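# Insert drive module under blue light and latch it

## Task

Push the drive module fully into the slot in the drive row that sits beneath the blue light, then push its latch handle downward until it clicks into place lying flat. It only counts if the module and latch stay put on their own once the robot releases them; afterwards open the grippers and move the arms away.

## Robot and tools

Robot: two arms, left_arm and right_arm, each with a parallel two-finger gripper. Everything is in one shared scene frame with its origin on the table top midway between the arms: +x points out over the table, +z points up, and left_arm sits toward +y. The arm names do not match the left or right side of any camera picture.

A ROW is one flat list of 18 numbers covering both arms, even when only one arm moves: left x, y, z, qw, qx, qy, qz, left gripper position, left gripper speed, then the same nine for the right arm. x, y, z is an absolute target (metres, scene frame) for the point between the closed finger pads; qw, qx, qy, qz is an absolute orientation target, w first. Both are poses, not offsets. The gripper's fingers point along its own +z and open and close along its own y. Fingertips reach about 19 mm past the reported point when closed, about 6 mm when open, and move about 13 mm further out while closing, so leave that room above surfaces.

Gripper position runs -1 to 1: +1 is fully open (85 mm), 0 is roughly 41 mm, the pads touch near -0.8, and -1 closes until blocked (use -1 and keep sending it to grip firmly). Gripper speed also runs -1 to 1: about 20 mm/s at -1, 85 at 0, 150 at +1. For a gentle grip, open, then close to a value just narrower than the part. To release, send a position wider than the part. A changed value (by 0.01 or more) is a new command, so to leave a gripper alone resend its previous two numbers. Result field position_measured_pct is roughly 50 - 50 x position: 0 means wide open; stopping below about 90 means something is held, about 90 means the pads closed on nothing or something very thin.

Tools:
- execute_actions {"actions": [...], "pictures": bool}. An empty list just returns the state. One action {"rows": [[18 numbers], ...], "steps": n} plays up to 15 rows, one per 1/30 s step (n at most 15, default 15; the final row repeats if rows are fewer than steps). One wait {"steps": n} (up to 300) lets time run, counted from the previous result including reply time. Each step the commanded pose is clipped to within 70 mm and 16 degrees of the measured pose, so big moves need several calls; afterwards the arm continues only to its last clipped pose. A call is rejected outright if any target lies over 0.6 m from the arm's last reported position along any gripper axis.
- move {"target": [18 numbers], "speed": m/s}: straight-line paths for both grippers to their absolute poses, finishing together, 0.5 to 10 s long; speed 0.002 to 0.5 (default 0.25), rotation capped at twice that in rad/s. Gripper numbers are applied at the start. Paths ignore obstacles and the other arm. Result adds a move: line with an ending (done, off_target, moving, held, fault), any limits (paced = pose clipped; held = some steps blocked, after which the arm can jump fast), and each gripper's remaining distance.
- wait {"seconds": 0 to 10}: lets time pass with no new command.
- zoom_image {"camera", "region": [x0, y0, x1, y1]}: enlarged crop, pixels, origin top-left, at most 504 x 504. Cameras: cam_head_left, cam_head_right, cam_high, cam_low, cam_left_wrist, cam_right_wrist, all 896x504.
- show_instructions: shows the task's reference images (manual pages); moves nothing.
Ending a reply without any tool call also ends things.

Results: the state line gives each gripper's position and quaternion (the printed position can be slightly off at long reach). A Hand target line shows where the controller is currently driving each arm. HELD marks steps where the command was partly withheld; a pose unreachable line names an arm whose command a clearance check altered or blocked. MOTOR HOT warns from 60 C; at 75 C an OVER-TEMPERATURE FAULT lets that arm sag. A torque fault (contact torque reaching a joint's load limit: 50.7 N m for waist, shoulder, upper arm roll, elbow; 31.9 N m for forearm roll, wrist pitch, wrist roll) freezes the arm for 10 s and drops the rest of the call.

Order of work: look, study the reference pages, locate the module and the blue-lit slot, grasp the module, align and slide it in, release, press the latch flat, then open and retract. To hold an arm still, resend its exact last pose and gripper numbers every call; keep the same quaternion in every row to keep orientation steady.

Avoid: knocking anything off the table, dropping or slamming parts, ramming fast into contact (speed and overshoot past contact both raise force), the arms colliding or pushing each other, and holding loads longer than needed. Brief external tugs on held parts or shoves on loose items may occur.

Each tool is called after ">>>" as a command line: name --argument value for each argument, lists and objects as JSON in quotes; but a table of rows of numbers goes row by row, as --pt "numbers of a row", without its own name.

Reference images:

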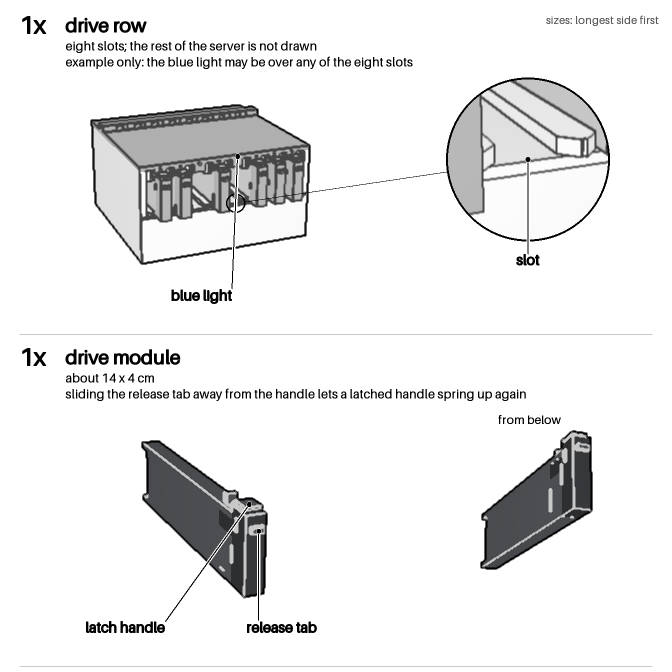

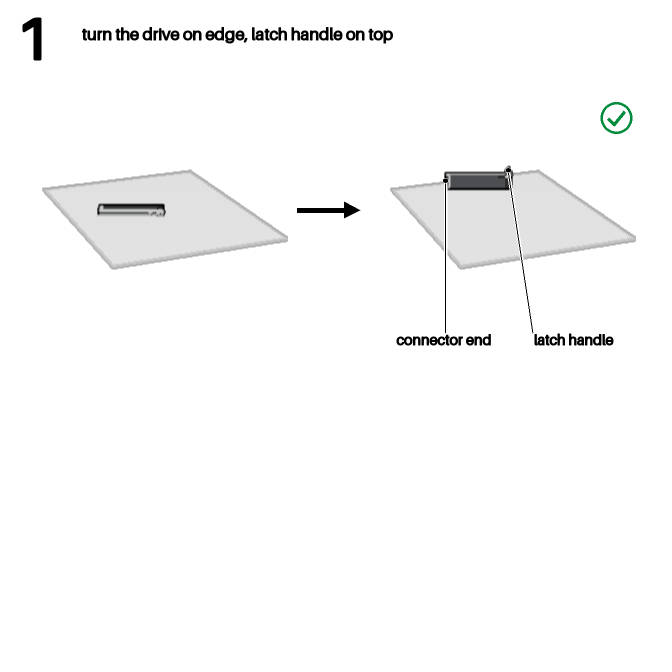

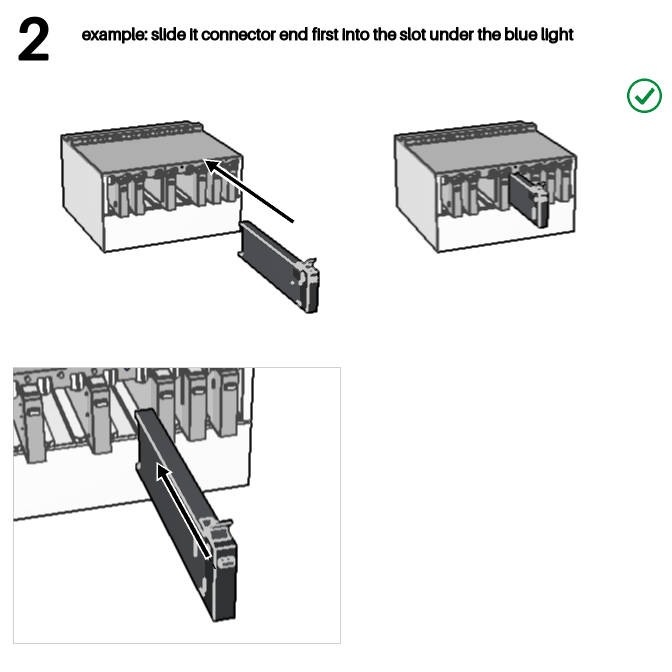

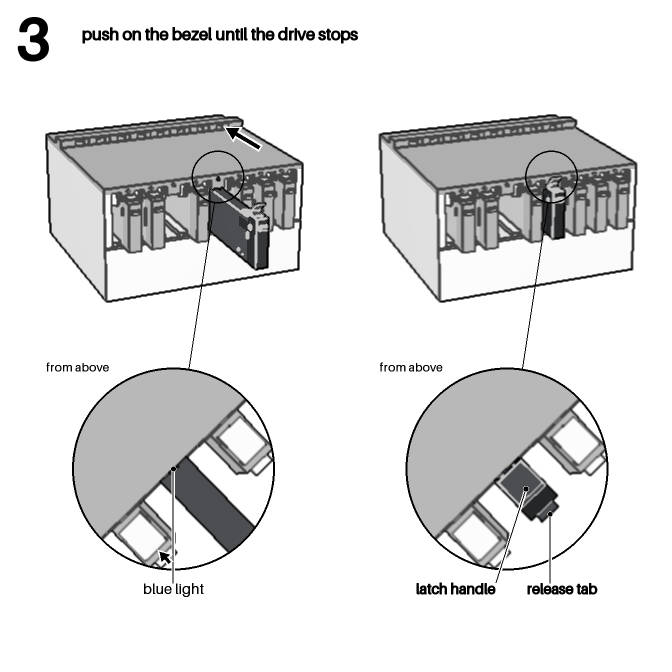

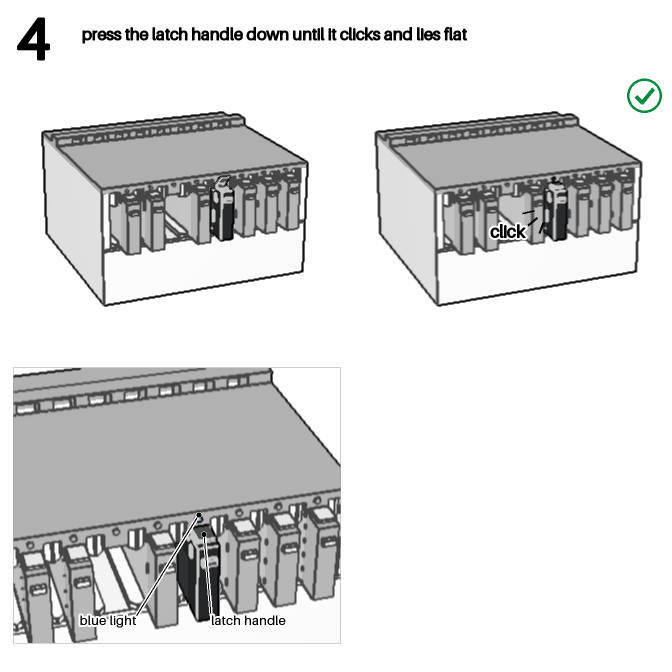

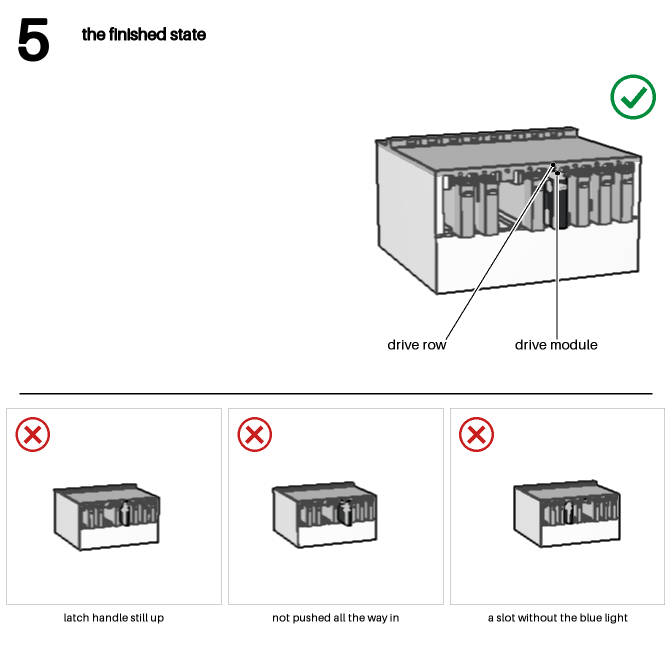

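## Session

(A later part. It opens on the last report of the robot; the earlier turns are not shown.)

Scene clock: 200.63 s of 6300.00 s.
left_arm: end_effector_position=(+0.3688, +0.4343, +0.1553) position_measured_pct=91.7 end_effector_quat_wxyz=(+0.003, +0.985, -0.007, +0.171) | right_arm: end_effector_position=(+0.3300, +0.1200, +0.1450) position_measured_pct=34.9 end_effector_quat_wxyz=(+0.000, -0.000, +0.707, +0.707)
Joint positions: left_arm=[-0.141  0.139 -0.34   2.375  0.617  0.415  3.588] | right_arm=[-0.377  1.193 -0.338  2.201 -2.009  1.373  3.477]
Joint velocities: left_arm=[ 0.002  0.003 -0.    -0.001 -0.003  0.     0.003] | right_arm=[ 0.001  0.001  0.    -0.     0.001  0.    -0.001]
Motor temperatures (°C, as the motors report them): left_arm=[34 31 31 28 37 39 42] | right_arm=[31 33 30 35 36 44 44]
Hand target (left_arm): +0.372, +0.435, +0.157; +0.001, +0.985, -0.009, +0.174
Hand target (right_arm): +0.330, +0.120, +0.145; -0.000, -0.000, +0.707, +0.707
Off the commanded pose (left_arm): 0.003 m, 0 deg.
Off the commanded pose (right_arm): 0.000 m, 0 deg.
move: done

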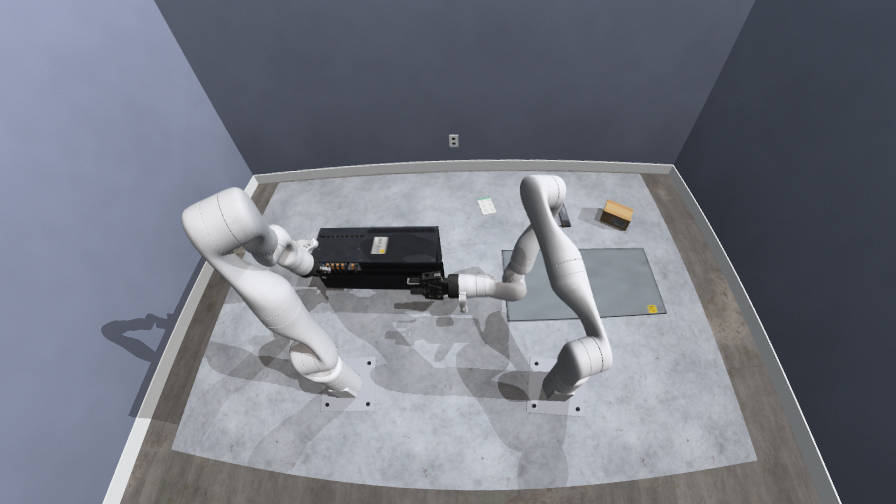

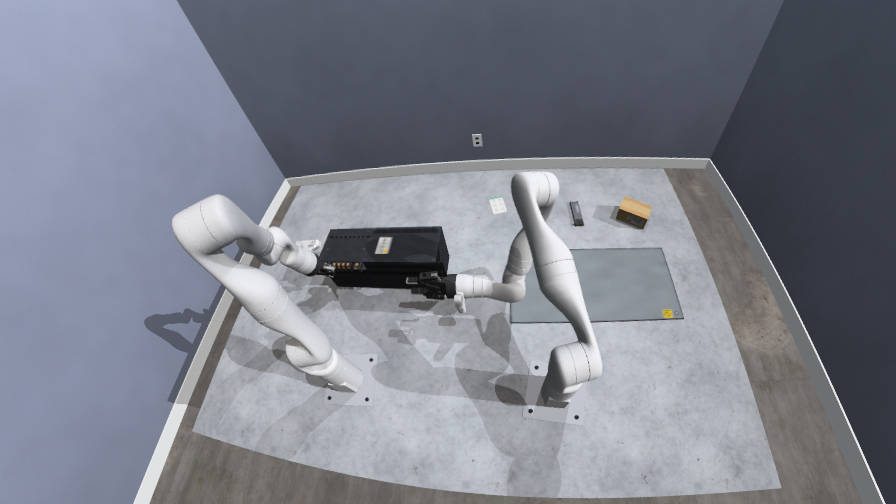

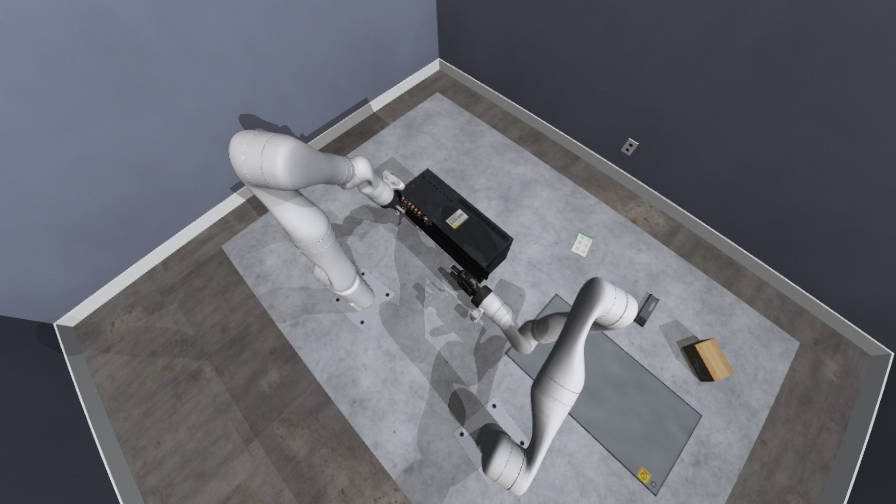

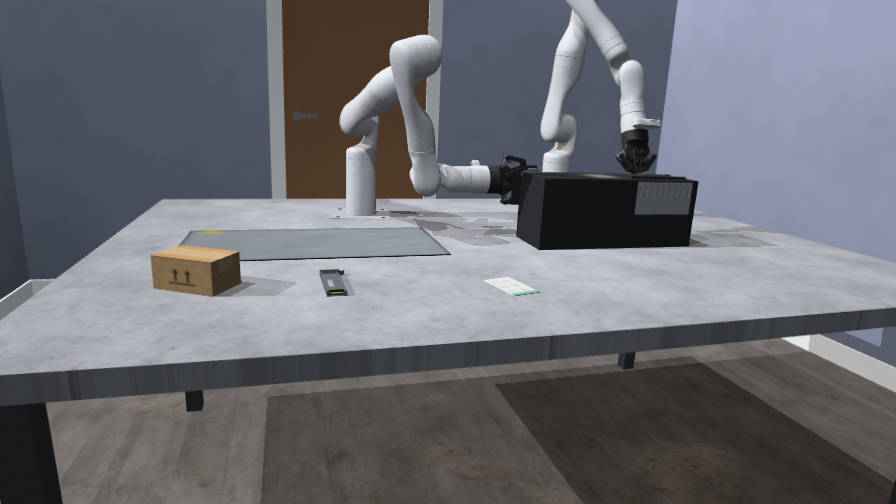

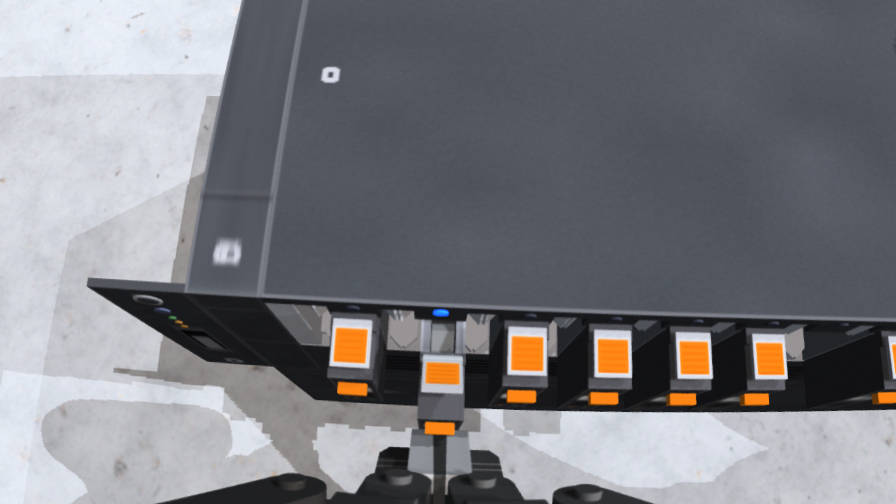

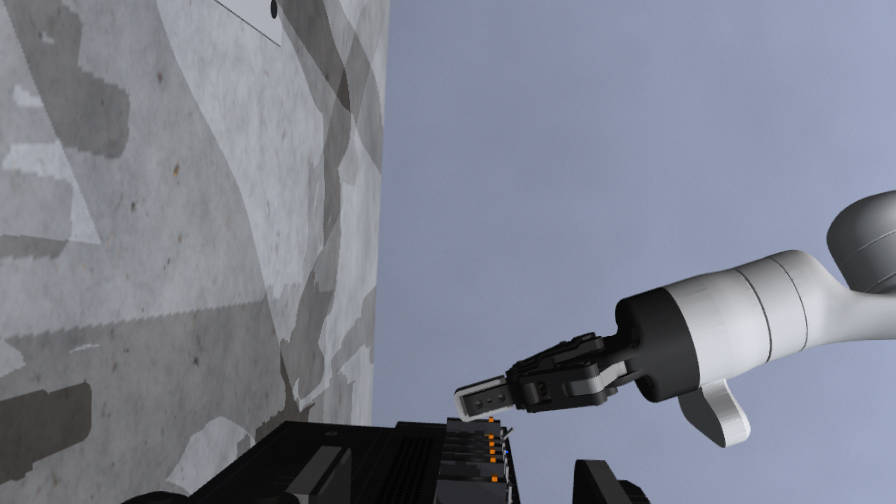

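>>> move --target '[0.377,0.4348,0.1575,0.0015,0.985,-0.0086,0.174,-1,0,0.33,0.12,0.145,0,0,0.7071,0.7071,0.3,0]' --speed 0.01

Scene clock: 208.53 s of 6300.00 s.
left_arm: end_effector_position=(+0.3722, +0.4340, +0.1547) position_measured_pct=91.7 end_effector_quat_wxyz=(+0.004, +0.986, -0.007, +0.169) | right_arm: end_effector_position=(+0.3300, +0.1200, +0.1450) position_measured_pct=34.9 end_effector_quat_wxyz=(+0.000, -0.000, +0.707, +0.707)
Joint positions: left_arm=[-0.133  0.148 -0.34   2.364  0.609  0.419  3.606] | right_arm=[-0.377  1.193 -0.338  2.201 -2.009  1.373  3.477]
Joint velocities: left_arm=[ 0.001  0.001 -0.001  0.    -0.     0.     0.002] | right_arm=[-0.     0.001  0.     0.     0.    -0.    -0.   ]
Motor temperatures (°C, as the motors report them): left_arm=[34 31 31 28 37 39 42] | right_arm=[31 33 30 35 36 44 44]
Hand target (left_arm): +0.377, +0.435, +0.158; +0.002, +0.985, -0.009, +0.174
Hand target (right_arm): +0.330, +0.120, +0.145; -0.000, -0.000, +0.707, +0.707
Off the commanded pose (left_arm): 0.006 m, 1 deg.
Off the commanded pose (right_arm): 0.000 m, 0 deg.
After step 90, 3.83 s passed at rest.
move: off_target (left_arm)

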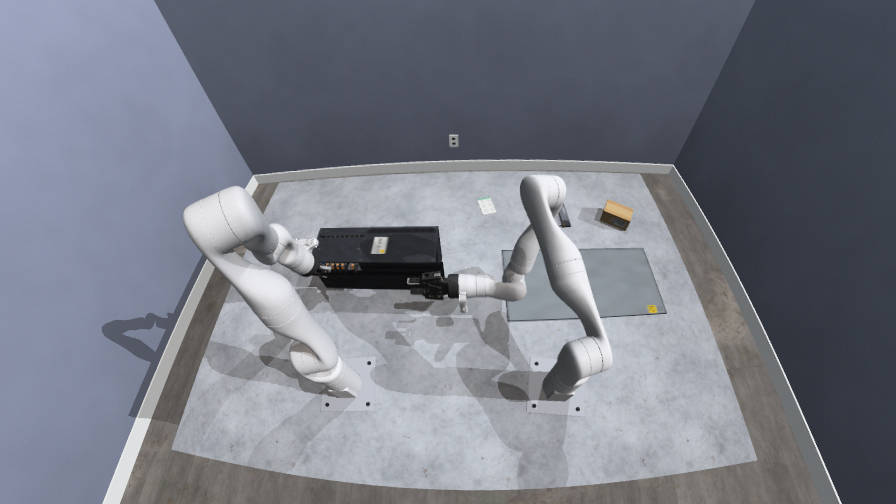

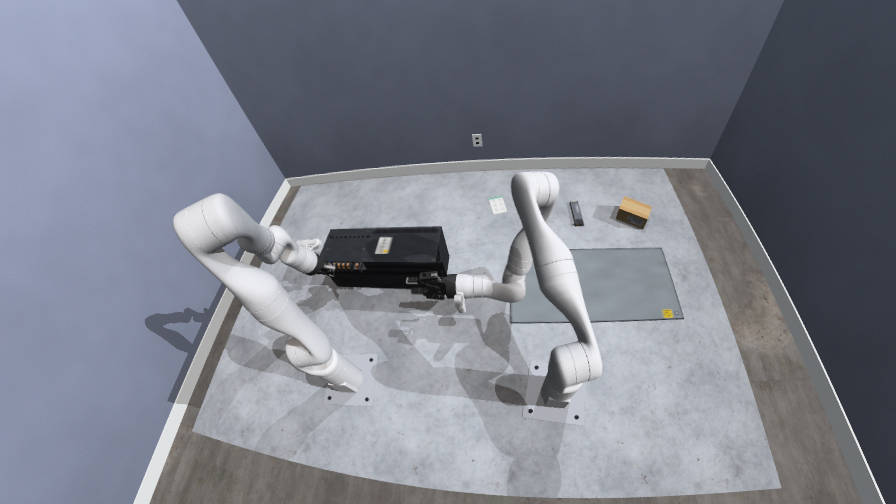

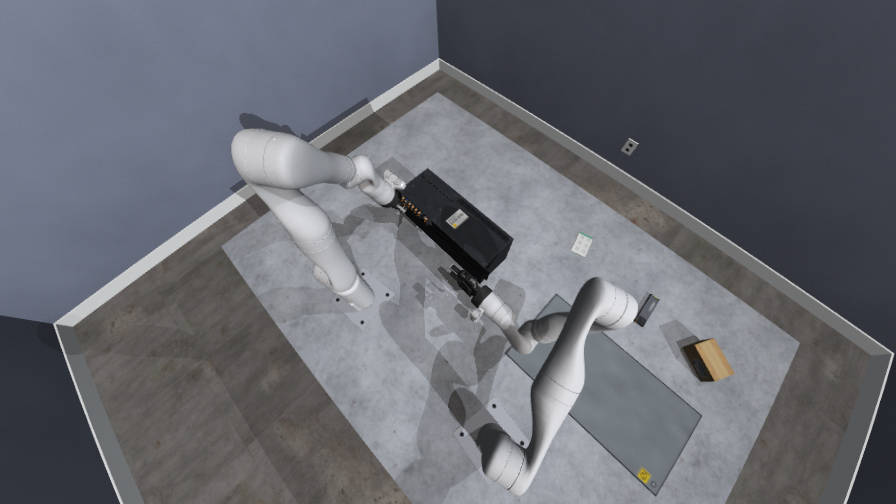

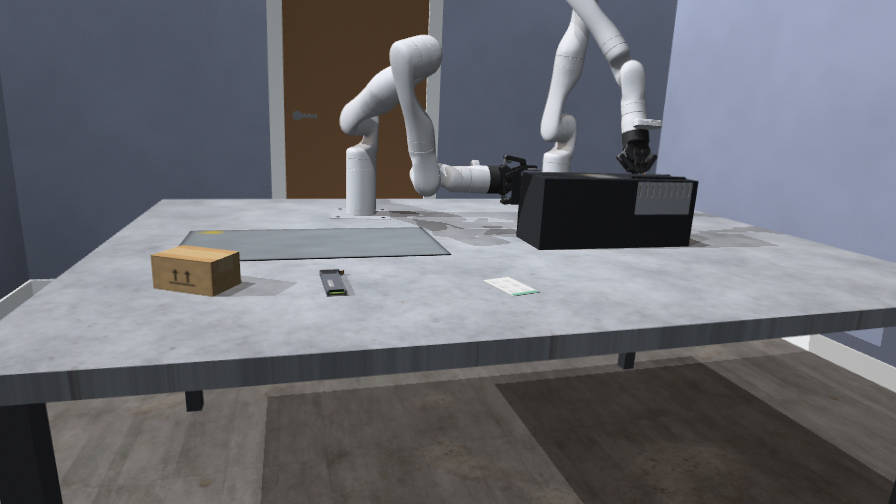

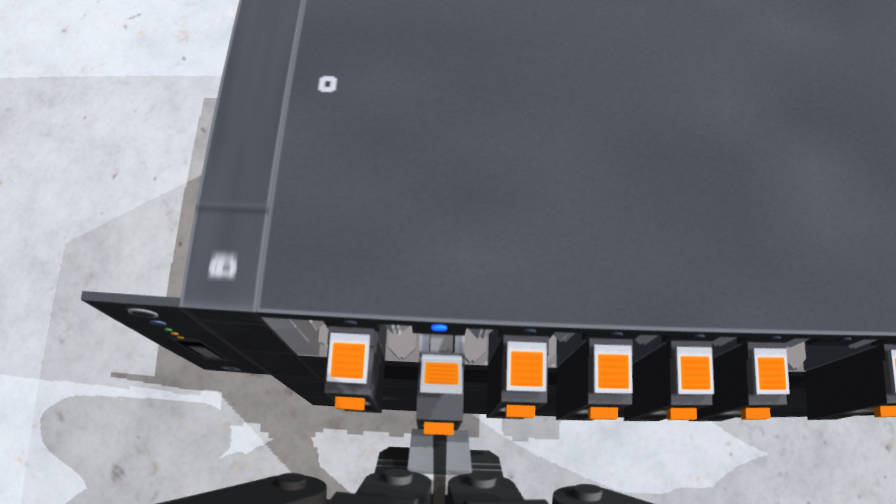

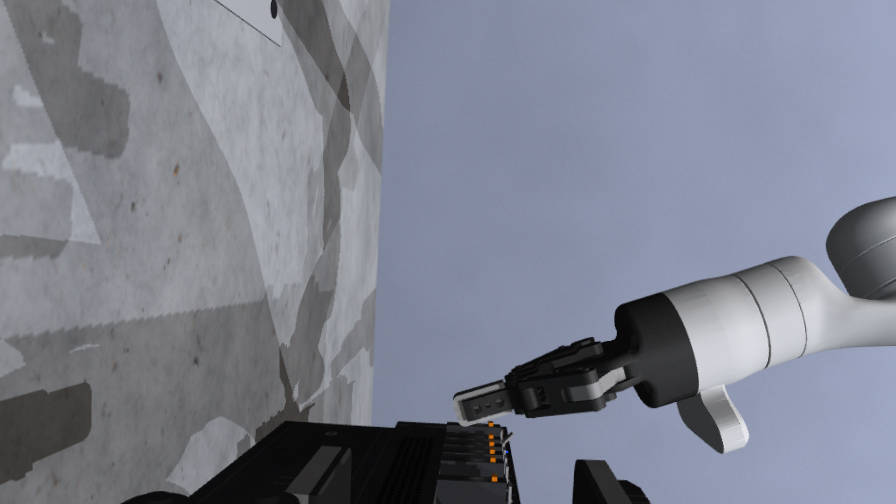

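>>> move --target '[0.38,0.4348,0.1575,0.0015,0.985,-0.0086,0.174,-1,0,0.33,0.12,0.145,0,0,0.7071,0.7071,0.3,0]' --speed 0.01

Scene clock: 215.90 s of 6300.00 s.
left_arm: end_effector_position=(+0.3754, +0.4339, +0.1547) position_measured_pct=91.7 end_effector_quat_wxyz=(+0.004, +0.986, -0.007, +0.169) | right_arm: end_effector_position=(+0.3300, +0.1200, +0.1450) position_measured_pct=34.9 end_effector_quat_wxyz=(+0.000, -0.000, +0.707, +0.707)
Joint positions: left_arm=[-0.129  0.154 -0.338  2.356  0.608  0.42   3.612] | right_arm=[-0.377  1.193 -0.338  2.201 -2.009  1.373  3.477]
Joint velocities: left_arm=[-0.     0.001 -0.001 -0.002  0.001 -0.001  0.001] | right_arm=[-0.     0.001 -0.001  0.    -0.001  0.    -0.   ]
Motor temperatures (°C, as the motors report them): left_arm=[34 31 31 28 37 39 42] | right_arm=[31 33 30 35 36 44 44]
Hand target (left_arm): +0.380, +0.435, +0.158; +0.001, +0.985, -0.009, +0.174
Hand target (right_arm): +0.330, +0.120, +0.145; -0.000, -0.000, +0.707, +0.707
Off the commanded pose (left_arm): 0.005 m, 1 deg.
Off the commanded pose (right_arm): 0.000 m, 0 deg.
After step 90, 3.30 s passed at rest.
move: off_target (left_arm)

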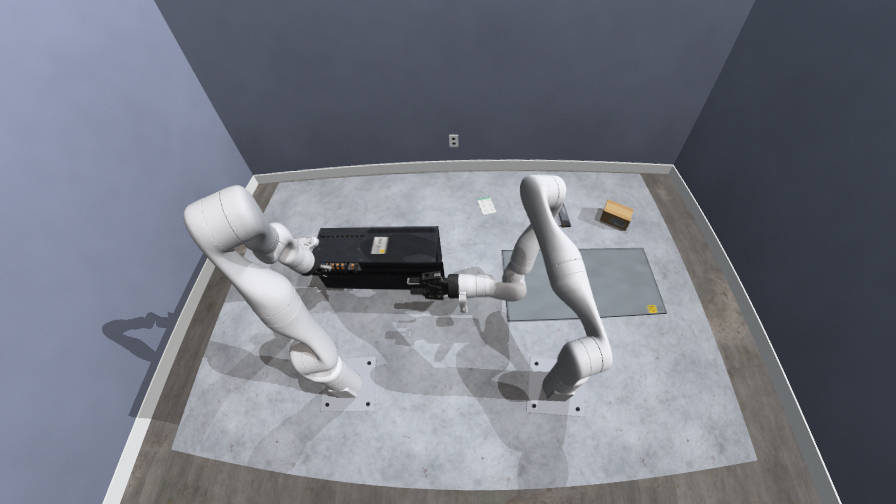

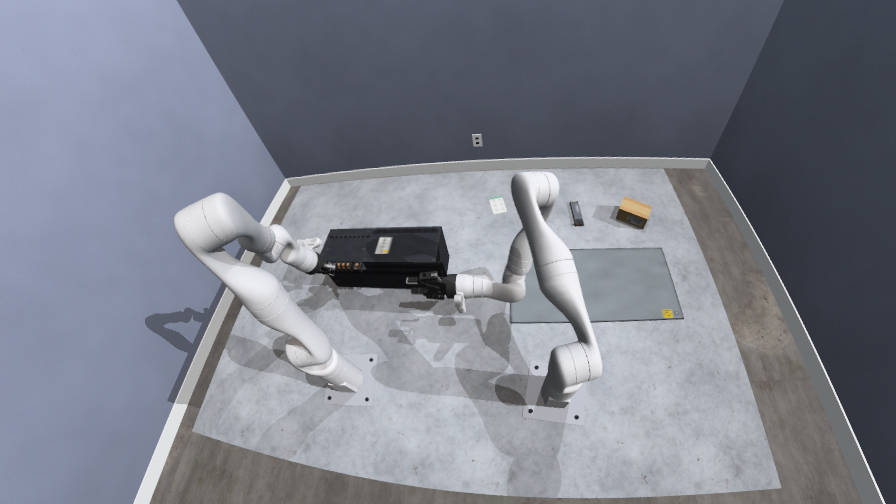

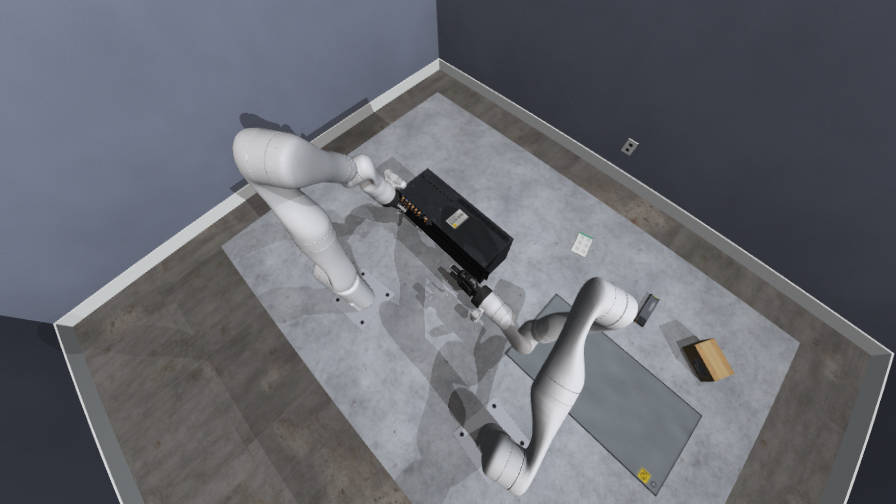

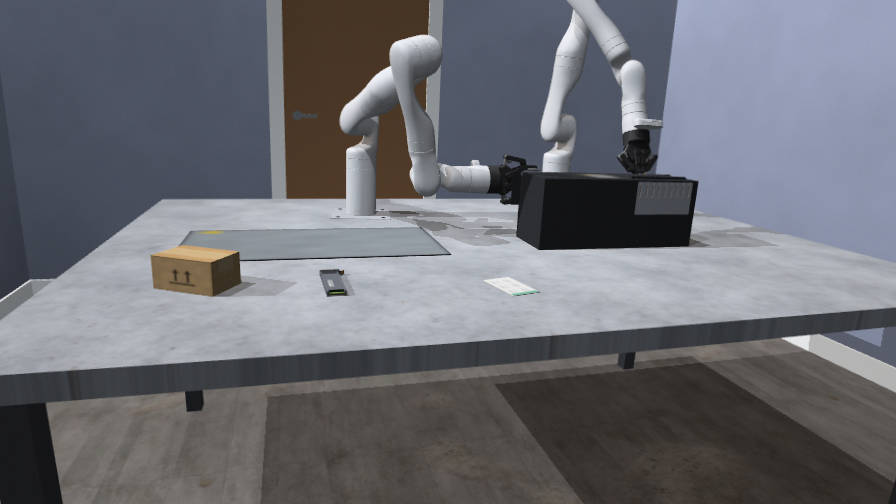

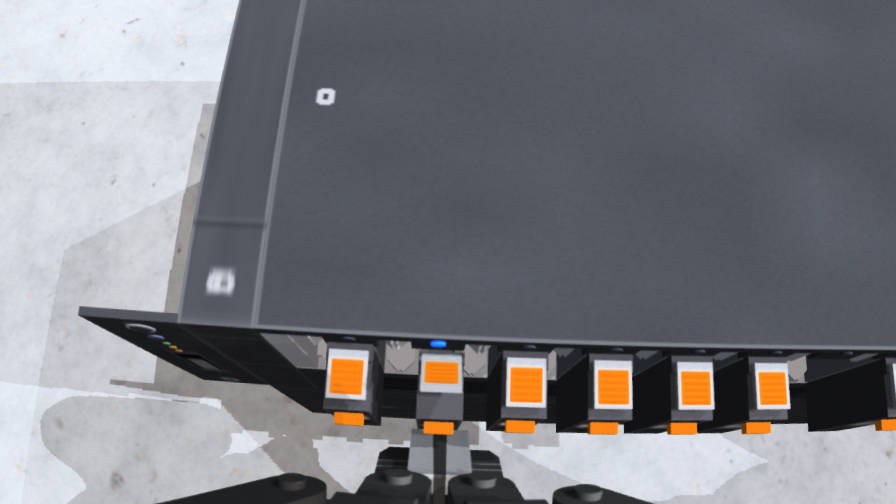

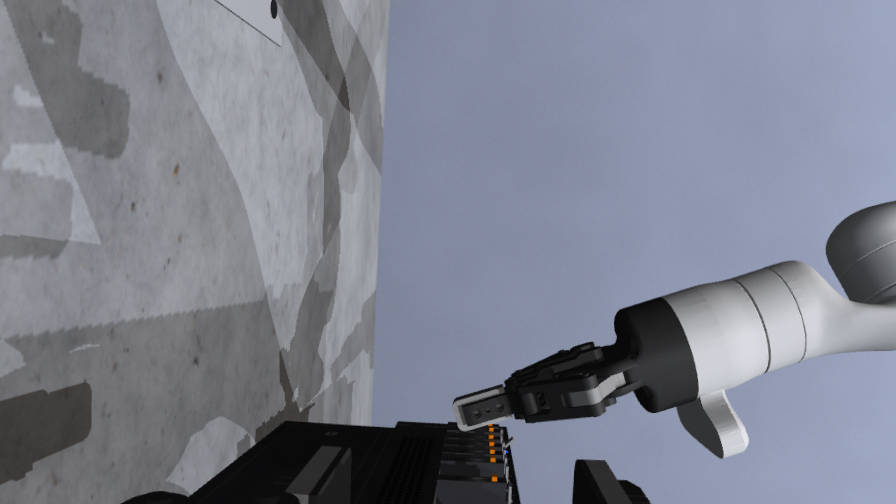

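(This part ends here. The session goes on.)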